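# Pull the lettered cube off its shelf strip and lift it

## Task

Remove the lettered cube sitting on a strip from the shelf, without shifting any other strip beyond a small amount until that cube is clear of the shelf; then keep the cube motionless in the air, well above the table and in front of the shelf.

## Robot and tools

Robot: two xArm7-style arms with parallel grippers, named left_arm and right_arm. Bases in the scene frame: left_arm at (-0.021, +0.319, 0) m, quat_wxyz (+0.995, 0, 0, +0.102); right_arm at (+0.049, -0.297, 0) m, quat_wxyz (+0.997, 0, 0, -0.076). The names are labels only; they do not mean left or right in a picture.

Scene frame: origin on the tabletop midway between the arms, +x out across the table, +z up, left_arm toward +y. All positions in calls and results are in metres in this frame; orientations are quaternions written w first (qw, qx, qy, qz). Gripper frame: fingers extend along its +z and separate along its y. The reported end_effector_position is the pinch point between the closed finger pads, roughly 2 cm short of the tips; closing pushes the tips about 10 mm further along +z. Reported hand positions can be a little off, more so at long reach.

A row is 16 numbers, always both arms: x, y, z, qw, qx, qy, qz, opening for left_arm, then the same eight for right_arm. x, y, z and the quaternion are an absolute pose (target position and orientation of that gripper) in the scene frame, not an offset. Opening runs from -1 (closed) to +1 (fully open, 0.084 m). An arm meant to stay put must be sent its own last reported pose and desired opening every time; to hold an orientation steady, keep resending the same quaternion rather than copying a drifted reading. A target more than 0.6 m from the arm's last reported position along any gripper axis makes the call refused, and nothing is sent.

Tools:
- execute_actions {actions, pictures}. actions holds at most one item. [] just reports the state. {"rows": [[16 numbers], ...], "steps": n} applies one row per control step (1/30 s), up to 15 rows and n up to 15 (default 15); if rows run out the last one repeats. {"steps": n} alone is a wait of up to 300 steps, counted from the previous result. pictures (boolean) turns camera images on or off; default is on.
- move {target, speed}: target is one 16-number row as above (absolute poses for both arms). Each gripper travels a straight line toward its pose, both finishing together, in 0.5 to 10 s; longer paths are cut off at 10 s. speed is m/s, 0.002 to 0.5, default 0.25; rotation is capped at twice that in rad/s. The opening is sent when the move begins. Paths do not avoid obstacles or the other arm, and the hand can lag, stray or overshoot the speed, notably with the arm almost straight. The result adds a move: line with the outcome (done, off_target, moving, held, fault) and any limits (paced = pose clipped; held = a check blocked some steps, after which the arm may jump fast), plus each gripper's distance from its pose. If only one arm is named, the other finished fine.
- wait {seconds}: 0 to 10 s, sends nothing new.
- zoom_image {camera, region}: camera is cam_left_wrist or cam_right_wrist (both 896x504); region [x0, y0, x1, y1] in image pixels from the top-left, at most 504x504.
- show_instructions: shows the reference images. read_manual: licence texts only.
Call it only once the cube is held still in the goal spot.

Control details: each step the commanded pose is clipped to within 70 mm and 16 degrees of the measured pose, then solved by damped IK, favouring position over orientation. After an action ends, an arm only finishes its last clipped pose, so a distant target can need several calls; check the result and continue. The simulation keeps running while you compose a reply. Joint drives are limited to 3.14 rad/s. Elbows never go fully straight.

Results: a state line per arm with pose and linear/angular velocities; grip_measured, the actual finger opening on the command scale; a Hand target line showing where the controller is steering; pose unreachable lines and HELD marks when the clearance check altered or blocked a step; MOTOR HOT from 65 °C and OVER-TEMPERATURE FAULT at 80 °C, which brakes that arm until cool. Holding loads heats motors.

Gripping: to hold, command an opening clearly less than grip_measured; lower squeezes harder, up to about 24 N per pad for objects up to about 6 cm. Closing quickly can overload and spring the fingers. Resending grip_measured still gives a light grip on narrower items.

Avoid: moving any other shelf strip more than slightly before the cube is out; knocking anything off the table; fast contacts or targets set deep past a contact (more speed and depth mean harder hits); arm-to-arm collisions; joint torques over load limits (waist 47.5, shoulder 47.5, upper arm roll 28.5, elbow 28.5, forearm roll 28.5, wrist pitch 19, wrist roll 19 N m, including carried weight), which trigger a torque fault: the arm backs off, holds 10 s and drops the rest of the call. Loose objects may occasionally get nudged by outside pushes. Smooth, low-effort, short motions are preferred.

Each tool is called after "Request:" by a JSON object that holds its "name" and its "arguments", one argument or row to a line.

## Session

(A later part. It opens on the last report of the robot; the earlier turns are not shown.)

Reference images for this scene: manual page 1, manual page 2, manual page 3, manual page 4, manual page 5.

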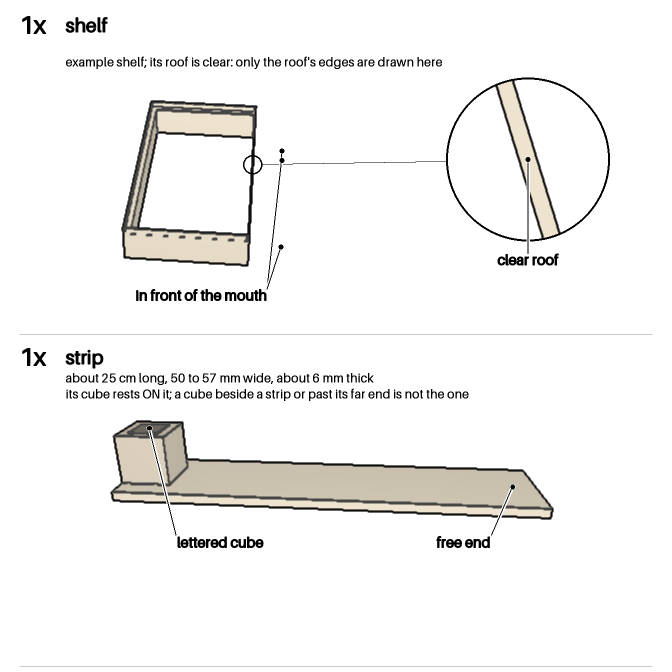

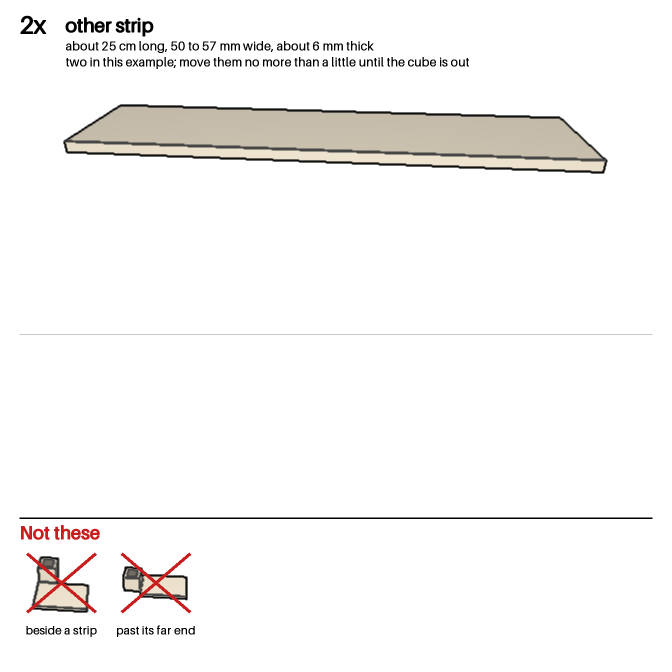

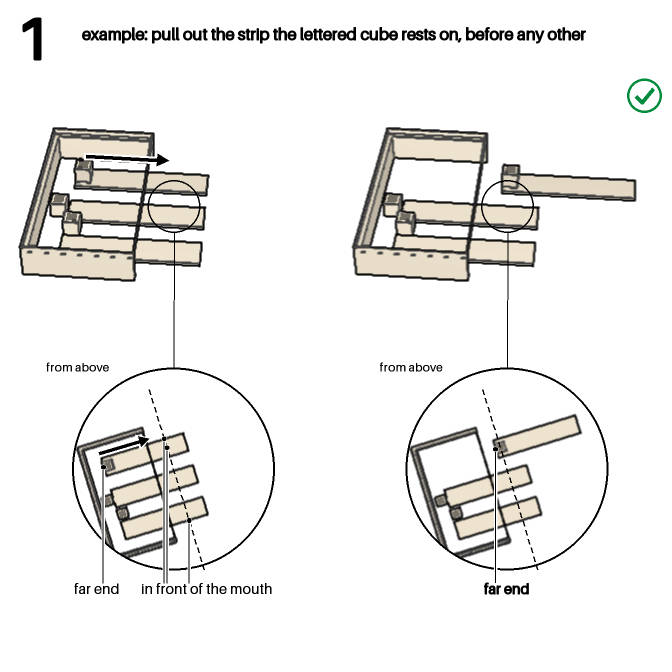

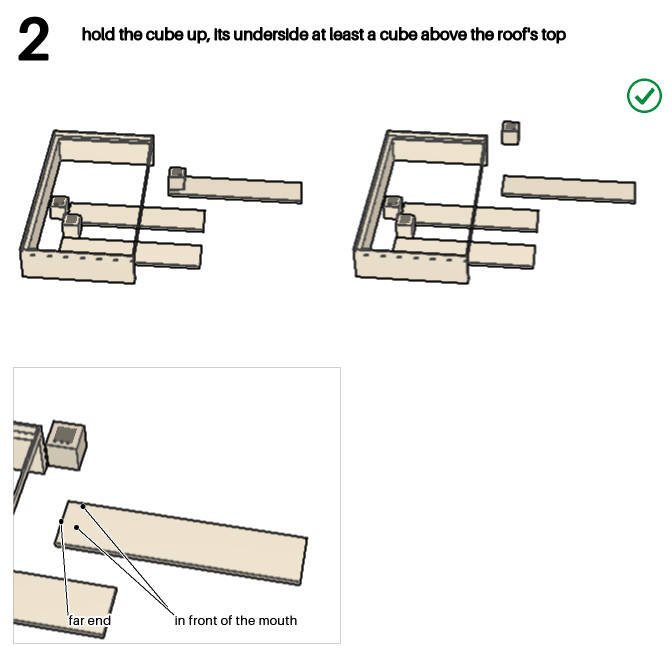

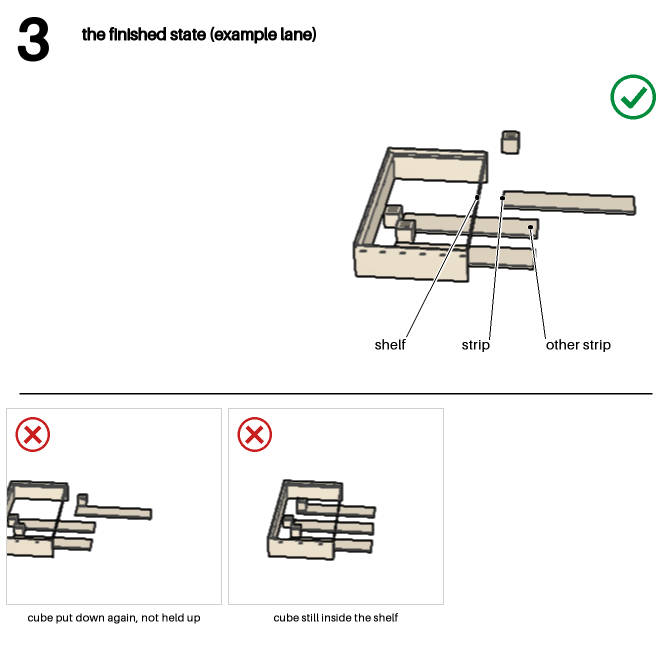

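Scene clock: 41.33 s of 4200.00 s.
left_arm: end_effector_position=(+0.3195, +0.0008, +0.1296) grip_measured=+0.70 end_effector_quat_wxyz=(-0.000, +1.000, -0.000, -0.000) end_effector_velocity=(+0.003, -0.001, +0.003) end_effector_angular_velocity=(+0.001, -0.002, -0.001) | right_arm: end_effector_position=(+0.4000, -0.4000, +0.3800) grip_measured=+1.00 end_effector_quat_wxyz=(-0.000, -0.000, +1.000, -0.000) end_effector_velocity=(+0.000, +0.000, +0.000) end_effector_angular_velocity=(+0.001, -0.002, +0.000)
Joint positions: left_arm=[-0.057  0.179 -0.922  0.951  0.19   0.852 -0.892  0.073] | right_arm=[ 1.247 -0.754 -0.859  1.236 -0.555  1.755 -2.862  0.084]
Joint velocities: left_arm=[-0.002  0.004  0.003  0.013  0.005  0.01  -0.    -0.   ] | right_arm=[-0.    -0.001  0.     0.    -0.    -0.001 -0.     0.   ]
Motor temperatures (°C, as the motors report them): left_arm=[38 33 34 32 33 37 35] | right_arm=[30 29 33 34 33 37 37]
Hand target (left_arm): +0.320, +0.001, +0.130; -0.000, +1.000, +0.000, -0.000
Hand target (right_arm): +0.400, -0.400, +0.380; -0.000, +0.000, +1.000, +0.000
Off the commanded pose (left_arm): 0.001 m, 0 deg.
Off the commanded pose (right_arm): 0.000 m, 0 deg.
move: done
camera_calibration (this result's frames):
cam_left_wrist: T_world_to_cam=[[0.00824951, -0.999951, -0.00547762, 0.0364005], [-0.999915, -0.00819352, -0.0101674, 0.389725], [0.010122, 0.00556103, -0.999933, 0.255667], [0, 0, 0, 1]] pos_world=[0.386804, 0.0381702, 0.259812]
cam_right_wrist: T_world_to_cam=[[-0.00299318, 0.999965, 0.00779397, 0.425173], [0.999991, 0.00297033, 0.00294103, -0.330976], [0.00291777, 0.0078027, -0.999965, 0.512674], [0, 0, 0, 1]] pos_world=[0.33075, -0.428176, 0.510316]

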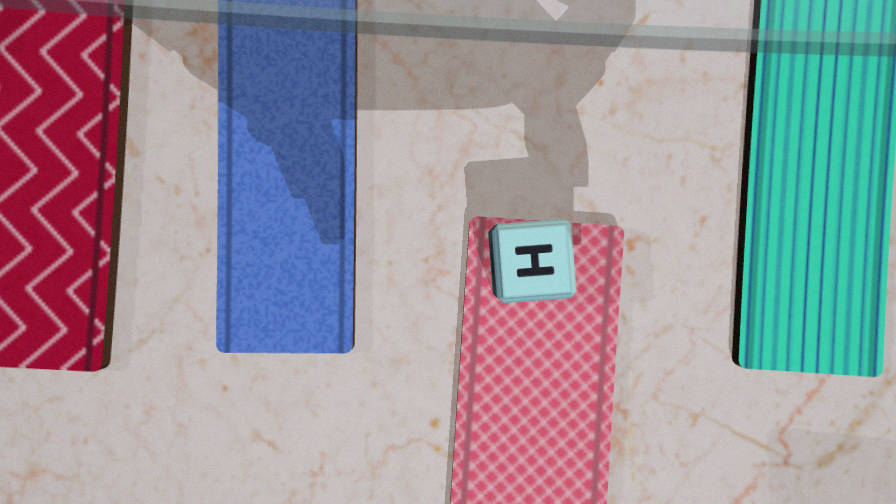

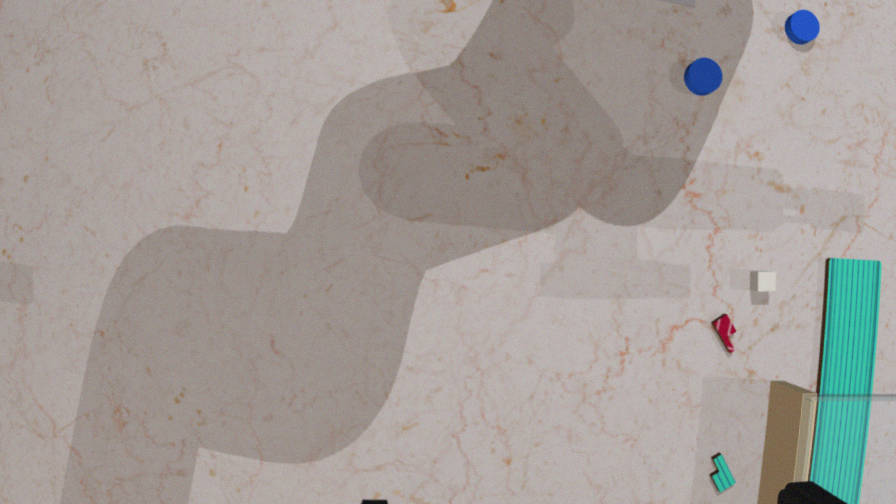

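Request:
{"name": "move", "arguments": {
  "target": [0.386,0.006,0.075,0,0.999,0.04,0,0.3, 0.4,-0.4,0.38,0,0,1,0,1],
  "speed": 0.15
}}

Request:
{"name": "move", "arguments": {
  "target": [0.386,0.006,0.031,0,0.999,0.04,0,0.3, 0.4,-0.4,0.38,0,0,1,0,1],
  "speed": 0.06
}}

Request:
{"name": "move", "arguments": {
  "target": [0.386,0.006,0.031,0,0.999,0.04,0,-0.7, 0.4,-0.4,0.38,0,0,1,0,1]
}}

Request:
{"name": "move", "arguments": {
  "target": [0.375,0.006,0.2,0,0.999,0.04,0,-0.7, 0.4,-0.4,0.38,0,0,1,0,1],
  "speed": 0.15
}}

Scene clock: 54.70 s of 4200.00 s.
left_arm: end_effector_position=(+0.3858, +0.0060, +0.0752) grip_measured=+0.29 end_effector_quat_wxyz=(-0.000, +0.999, +0.040, +0.000) end_effector_velocity=(+0.002, +0.003, -0.003) end_effector_angular_velocity=(+0.005, +0.004, +0.007) | right_arm: end_effector_position=(+0.4000, -0.4000, +0.3800) grip_measured=+1.00 end_effector_quat_wxyz=(+0.000, -0.000, +1.000, +0.000) end_effector_velocity=(-0.000, -0.000, -0.000) end_effector_angular_velocity=(-0.001, +0.001, -0.000)
Joint positions: left_arm=[-0.147  0.464 -0.762  1.107  0.442  0.81  -1.042  0.056] | right_arm=[ 1.247 -0.754 -0.859  1.236 -0.555  1.755 -2.862  0.084]
Joint velocities: left_arm=[-0.001  0.008  0.008  0.004  0.005  0.002 -0.003  0.   ] | right_arm=[ 0.001 -0.    -0.001  0.    -0.001  0.001 -0.     0.   ]
Motor temperatures (°C, as the motors report them): left_arm=[38 33 34 32 33 37 35] | right_arm=[30 29 33 34 33 37 37]
Hand target (left_arm): +0.386, +0.006, +0.075; -0.000, +0.999, +0.040, +0.000
Hand target (right_arm): +0.400, -0.400, +0.380; -0.000, +0.000, +1.000, +0.000
Off the commanded pose (left_arm): 0.000 m, 0 deg.
Off the commanded pose (right_arm): 0.000 m, 0 deg.
After step 90, 9.37 s passed at rest.
move: done
camera_calibration (this result's frames):
cam_left_wrist: T_world_to_cam=[[0.0876119, -0.996144, -0.00459674, 0.0100875], [-0.996091, -0.0875533, -0.0116868, 0.454666], [0.0112393, 0.00560268, -0.999921, 0.2001], [0, 0, 0, 1]] pos_world=[0.449756, 0.048735, 0.205444]
cam_right_wrist: T_world_to_cam=[[-0.00299304, 0.999965, 0.00779424, 0.425173], [0.999991, 0.00297019, 0.00294123, -0.330976], [0.00291798, 0.00780298, -0.999965, 0.512674], [0, 0, 0, 1]] pos_world=[0.33075, -0.428176, 0.510316]

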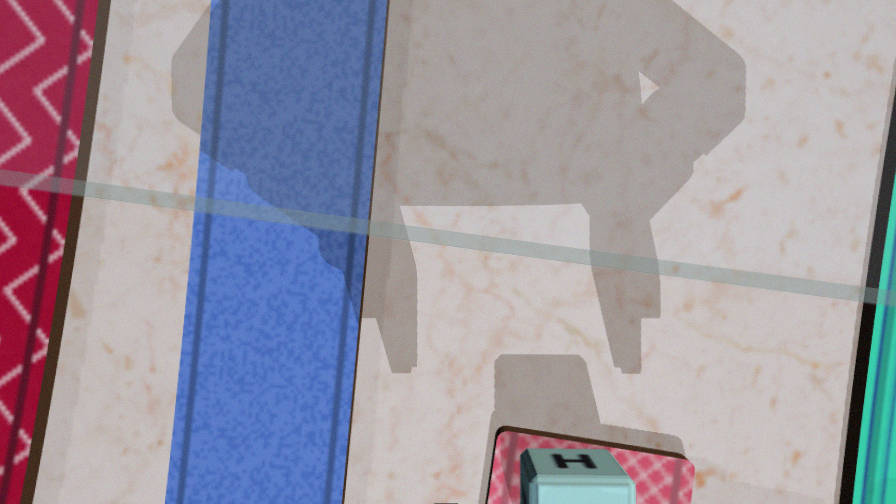

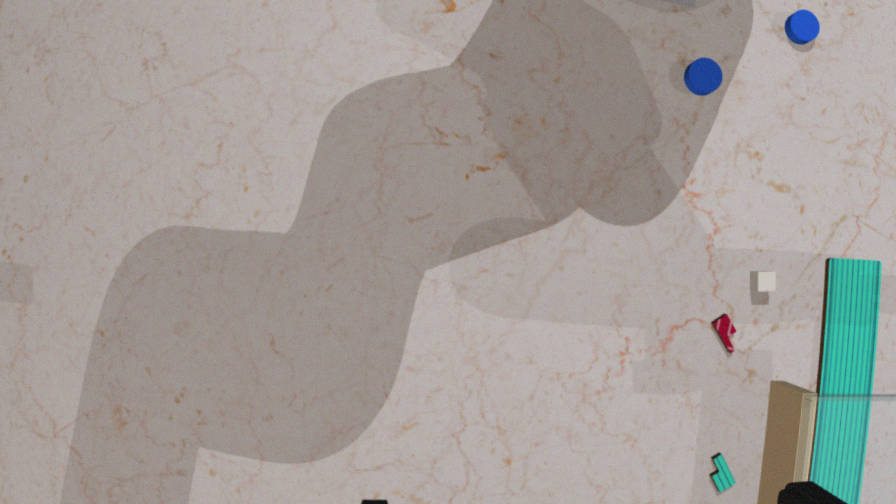

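Scene clock: 55.77 s of 4200.00 s.
left_arm: end_effector_position=(+0.3861, +0.0058, +0.0313) grip_measured=+0.29 end_effector_quat_wxyz=(+0.000, +0.999, +0.040, +0.000) end_effector_velocity=(-0.000, +0.000, -0.001) end_effector_angular_velocity=(+0.002, -0.001, -0.002) | right_arm: end_effector_position=(+0.4000, -0.4000, +0.3800) grip_measured=+1.00 end_effector_quat_wxyz=(-0.000, +0.000, +1.000, +0.000) end_effector_velocity=(-0.001, +0.000, -0.000) end_effector_angular_velocity=(-0.001, +0.002, +0.001)
Joint positions: left_arm=[-0.199  0.557 -0.693  1.1    0.533  0.726 -1.102  0.056] | right_arm=[ 1.247 -0.754 -0.859  1.236 -0.555  1.755 -2.862  0.084]
Joint velocities: left_arm=[-0.002  0.002  0.002 -0.     0.005 -0.002 -0.002 -0.   ] | right_arm=[-0.     0.     0.001 -0.001  0.     0.002  0.    -0.   ]
Motor temperatures (°C, as the motors report them): left_arm=[38 33 34 32 33 37 35] | right_arm=[30 29 33 34 33 37 37]
Hand target (left_arm): +0.386, +0.006, +0.031; -0.000, +0.999, +0.040, +0.000
Hand target (right_arm): +0.400, -0.400, +0.380; -0.000, -0.000, +1.000, +0.000
Off the commanded pose (left_arm): 0.000 m, 0 deg.
Off the commanded pose (right_arm): 0.000 m, 0 deg.
move: done
camera_calibration (this result's frames):
cam_left_wrist: T_world_to_cam=[[0.0880486, -0.996107, -0.00426937, 0.00949574], [-0.996056, -0.0879952, -0.0114022, 0.454423], [0.0109821, 0.00525648, -0.999926, 0.156303], [0, 0, 0, 1]] pos_world=[0.450078, 0.0486242, 0.161513]
cam_right_wrist: T_world_to_cam=[[-0.00299279, 0.999965, 0.00779413, 0.425173], [0.999991, 0.00296994, 0.00294108, -0.330976], [0.00291783, 0.00780286, -0.999965, 0.512674], [0, 0, 0, 1]] pos_world=[0.33075, -0.428176, 0.510316]

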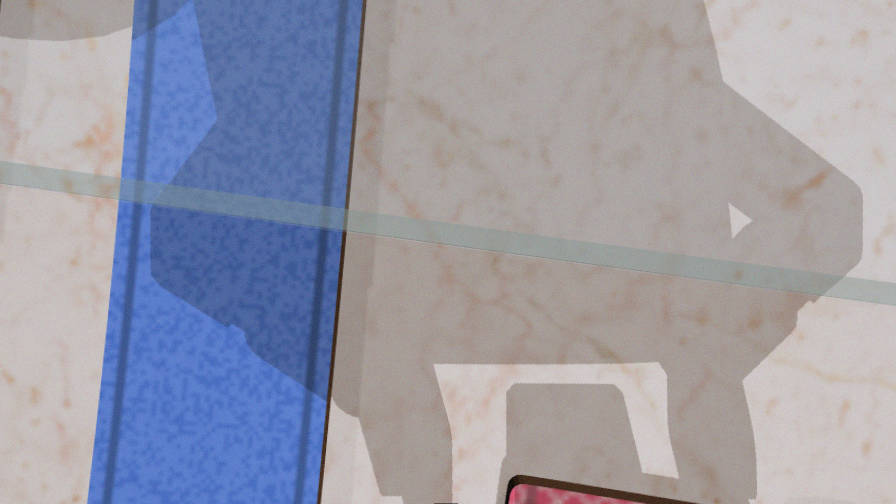

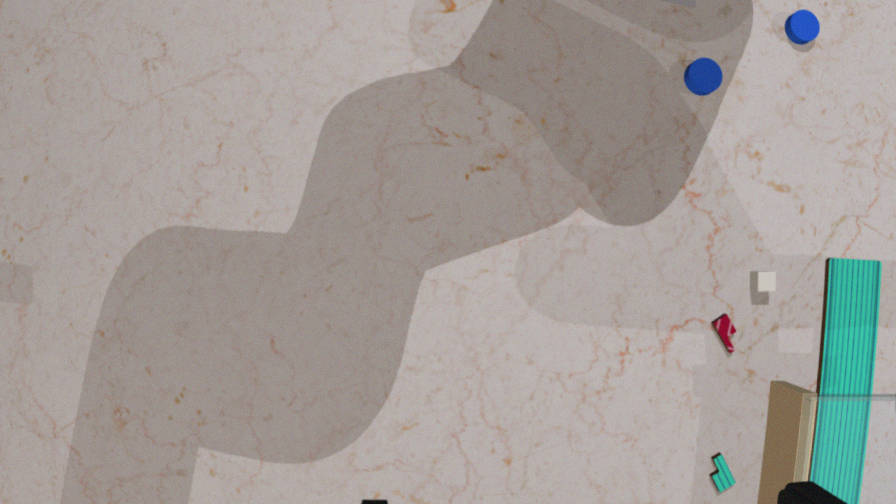

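Scene clock: 56.47 s of 4200.00 s.
left_arm: end_effector_position=(+0.3861, +0.0058, +0.0313) grip_measured=-0.41 end_effector_quat_wxyz=(+0.000, +0.999, +0.040, +0.000) end_effector_velocity=(-0.000, -0.000, -0.000) end_effector_angular_velocity=(-0.000, +0.001, -0.000) | right_arm: end_effector_position=(+0.4000, -0.4000, +0.3800) grip_measured=+1.00 end_effector_quat_wxyz=(+0.000, +0.000, +1.000, +0.000) end_effector_velocity=(-0.000, -0.001, -0.000) end_effector_angular_velocity=(+0.001, +0.001, -0.001)
Joint positions: left_arm=[-0.199  0.557 -0.693  1.1    0.533  0.726 -1.102  0.026] | right_arm=[ 1.247 -0.754 -0.859  1.236 -0.555  1.755 -2.862  0.084]
Joint velocities: left_arm=[-0.001  0.001  0.001 -0.    -0.    -0.    -0.     0.   ] | right_arm=[-0.001 -0.001 -0.001  0.    -0.     0.001 -0.     0.   ]
Motor temperatures (°C, as the motors report them): left_arm=[38 33 34 32 33 37 35] | right_arm=[30 29 33 34 33 37 37]
Hand target (left_arm): +0.386, +0.006, +0.031; -0.000, +0.999, +0.040, -0.000
Hand target (right_arm): +0.400, -0.400, +0.380; -0.000, +0.000, +1.000, +0.000
Off the commanded pose (left_arm): 0.000 m, 0 deg.
Off the commanded pose (right_arm): 0.000 m, 0 deg.
move: done
camera_calibration (this result's frames):
cam_left_wrist: T_world_to_cam=[[0.0882105, -0.996093, -0.00425839, 0.00944666], [-0.996042, -0.0881576, -0.011322, 0.454436], [0.0109024, 0.00524026, -0.999927, 0.156301], [0, 0, 0, 1]] pos_world=[0.4501, 0.0486526, 0.161475]
cam_right_wrist: T_world_to_cam=[[-0.00299287, 0.999965, 0.00779411, 0.425173], [0.999991, 0.00297002, 0.00294127, -0.330976], [0.00291802, 0.00780285, -0.999965, 0.512674], [0, 0, 0, 1]] pos_world=[0.33075, -0.428176, 0.510316]

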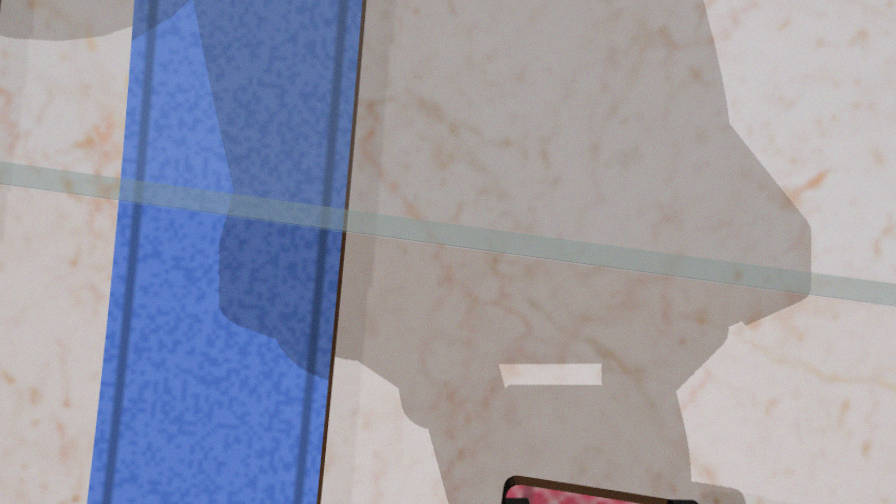

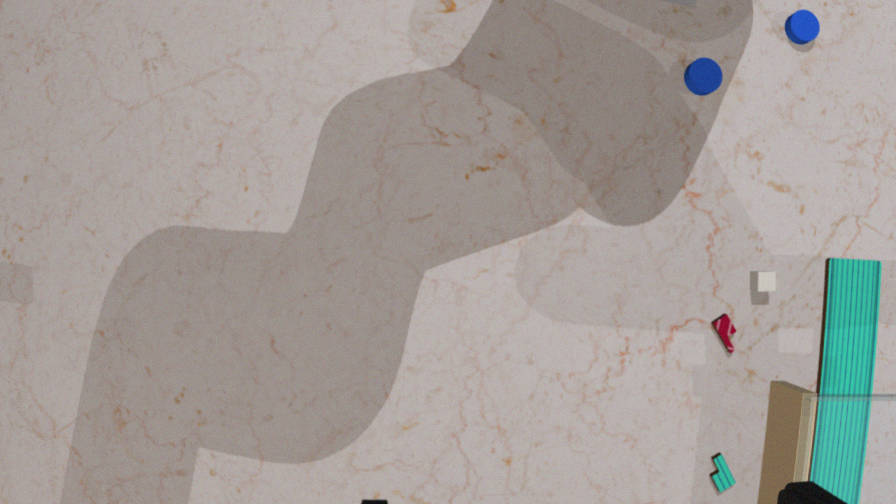

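Scene clock: 58.00 s of 4200.00 s.
left_arm: end_effector_position=(+0.3749, +0.0063, +0.1996) grip_measured=-0.41 end_effector_quat_wxyz=(-0.000, +0.999, +0.040, -0.001) end_effector_velocity=(-0.000, -0.002, +0.004) end_effector_angular_velocity=(-0.004, -0.003, -0.003) | right_arm: end_effector_position=(+0.4000, -0.4000, +0.3800) grip_measured=+1.00 end_effector_quat_wxyz=(+0.000, +0.000, +1.000, +0.000) end_effector_velocity=(+0.000, -0.000, +0.000) end_effector_angular_velocity=(-0.000, -0.001, -0.001)
Joint positions: left_arm=[-0.047  0.21  -0.883  1.204  0.183  1.078 -0.883  0.026] | right_arm=[ 1.247 -0.754 -0.859  1.236 -0.555  1.755 -2.862  0.084]
Joint velocities: left_arm=[ 0.001 -0.005 -0.004  0.006 -0.005  0.004  0.004 -0.   ] | right_arm=[-0.    -0.    -0.     0.    -0.001 -0.    -0.     0.   ]
Motor temperatures (°C, as the motors report them): left_arm=[38 33 34 32 33 37 35] | right_arm=[30 29 33 34 33 37 37]
Hand target (left_arm): +0.375, +0.006, +0.200; +0.000, +0.999, +0.040, -0.000
Hand target (right_arm): +0.400, -0.400, +0.380; +0.000, +0.000, +1.000, +0.000
Off the commanded pose (left_arm): 0.001 m, 0 deg.
Off the commanded pose (right_arm): 0.000 m, 0 deg.
move: done
camera_calibration (this result's frames):
cam_left_wrist: T_world_to_cam=[[0.0891335, -0.996007, -0.00504736, 0.0114489], [-0.99598, -0.0890834, -0.00941719, 0.444778], [0.00892995, 0.00586646, -0.999943, 0.325494], [0, 0, 0, 1]] pos_world=[0.439063, 0.049116, 0.329722]
cam_right_wrist: T_world_to_cam=[[-0.00299289, 0.999965, 0.00779402, 0.425173], [0.999991, 0.00297005, 0.00294124, -0.330976], [0.00291799, 0.00780276, -0.999965, 0.512674], [0, 0, 0, 1]] pos_world=[0.33075, -0.428176, 0.510316]

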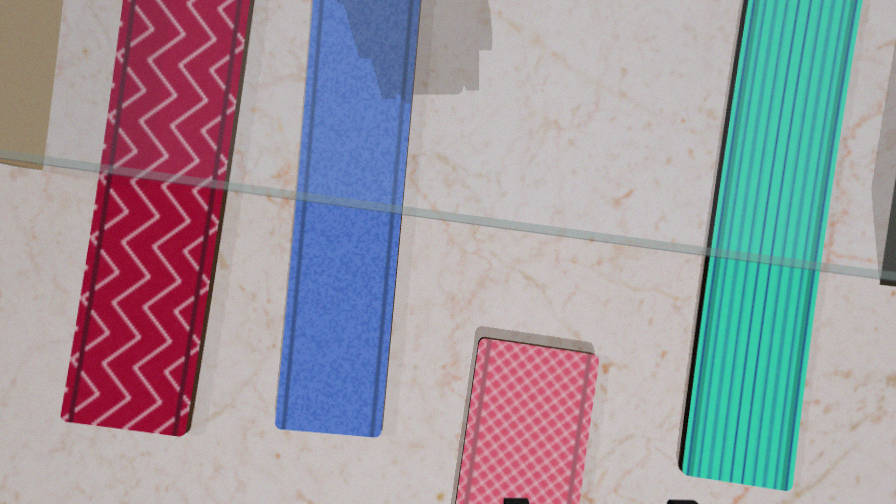

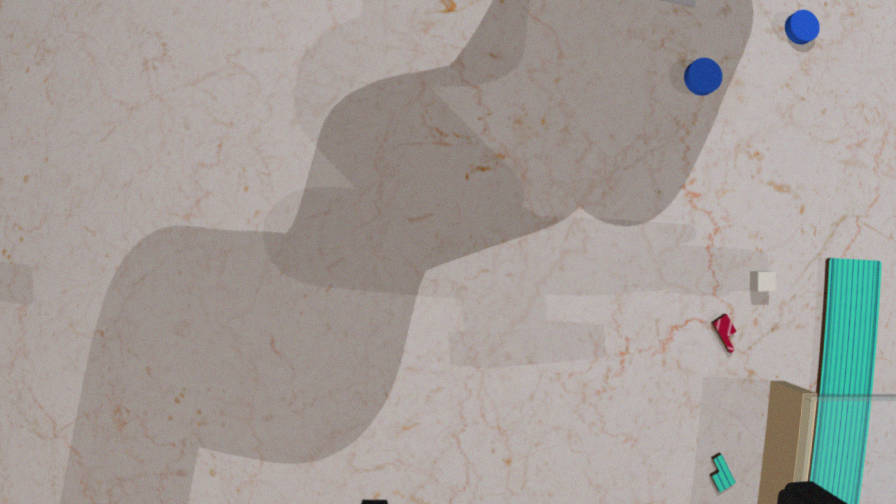

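Request:
{"name": "execute_actions", "arguments": {
  "actions": [
    {"steps": 30}
  ],
  "pictures": false
}}

Request:
{"name": "finished_scene", "arguments": {
  "scene": 2
}}

Scene clock: 62.47 s of 4200.00 s.
left_arm: end_effector_position=(+0.3750, +0.0060, +0.2003) grip_measured=-0.41 end_effector_quat_wxyz=(+0.000, +0.999, +0.040, -0.000) end_effector_velocity=(+0.001, +0.001, -0.000) end_effector_angular_velocity=(+0.001, +0.000, +0.002) | right_arm: end_effector_position=(+0.4000, -0.4000, +0.3800) grip_measured=+1.00 end_effector_quat_wxyz=(+0.000, +0.000, +1.000, -0.000) end_effector_velocity=(+0.000, -0.000, +0.000) end_effector_angular_velocity=(-0.001, -0.000, -0.000)
Joint positions: left_arm=[-0.047  0.209 -0.884  1.205  0.183  1.078 -0.883  0.026] | right_arm=[ 1.247 -0.754 -0.859  1.236 -0.555  1.755 -2.862  0.084]
Joint velocities: left_arm=[ 0.002  0.     0.001 -0.     0.001  0.001  0.    -0.   ] | right_arm=[ 0.     0.001 -0.     0.    -0.001 -0.    -0.    -0.   ]
Motor temperatures (°C, as the motors report them): left_arm=[38 33 34 32 33 37 35] | right_arm=[30 29 33 34 33 37 37]
Hand target (left_arm): +0.375, +0.006, +0.200; +0.000, +0.999, +0.040, -0.000
Hand target (right_arm): +0.400, -0.400, +0.380; +0.000, +0.000, +1.000, +0.000
Off the commanded pose (left_arm): 0.000 m, 0 deg.
Off the commanded pose (right_arm): 0.000 m, 0 deg.
Steps of this call (steps 1 to 90: nothing new was sent; then 1.47 s passed at rest). Readings (end_effector_position):
1: left_arm (+0.3749, +0.0063, +0.1997) | right_arm (+0.4000, -0.4000, +0.3800)
2: left_arm (+0.3749, +0.0062, +0.1999) | right_arm (+0.4000, -0.4000, +0.3800)
4: left_arm (+0.3749, +0.0061, +0.2000) | right_arm (+0.4000, -0.4000, +0.3800)
8: left_arm (+0.3750, +0.0061, +0.2002) | right_arm (+0.4000, -0.4000, +0.3800)
90: the state above

The scene is finished: the task was done.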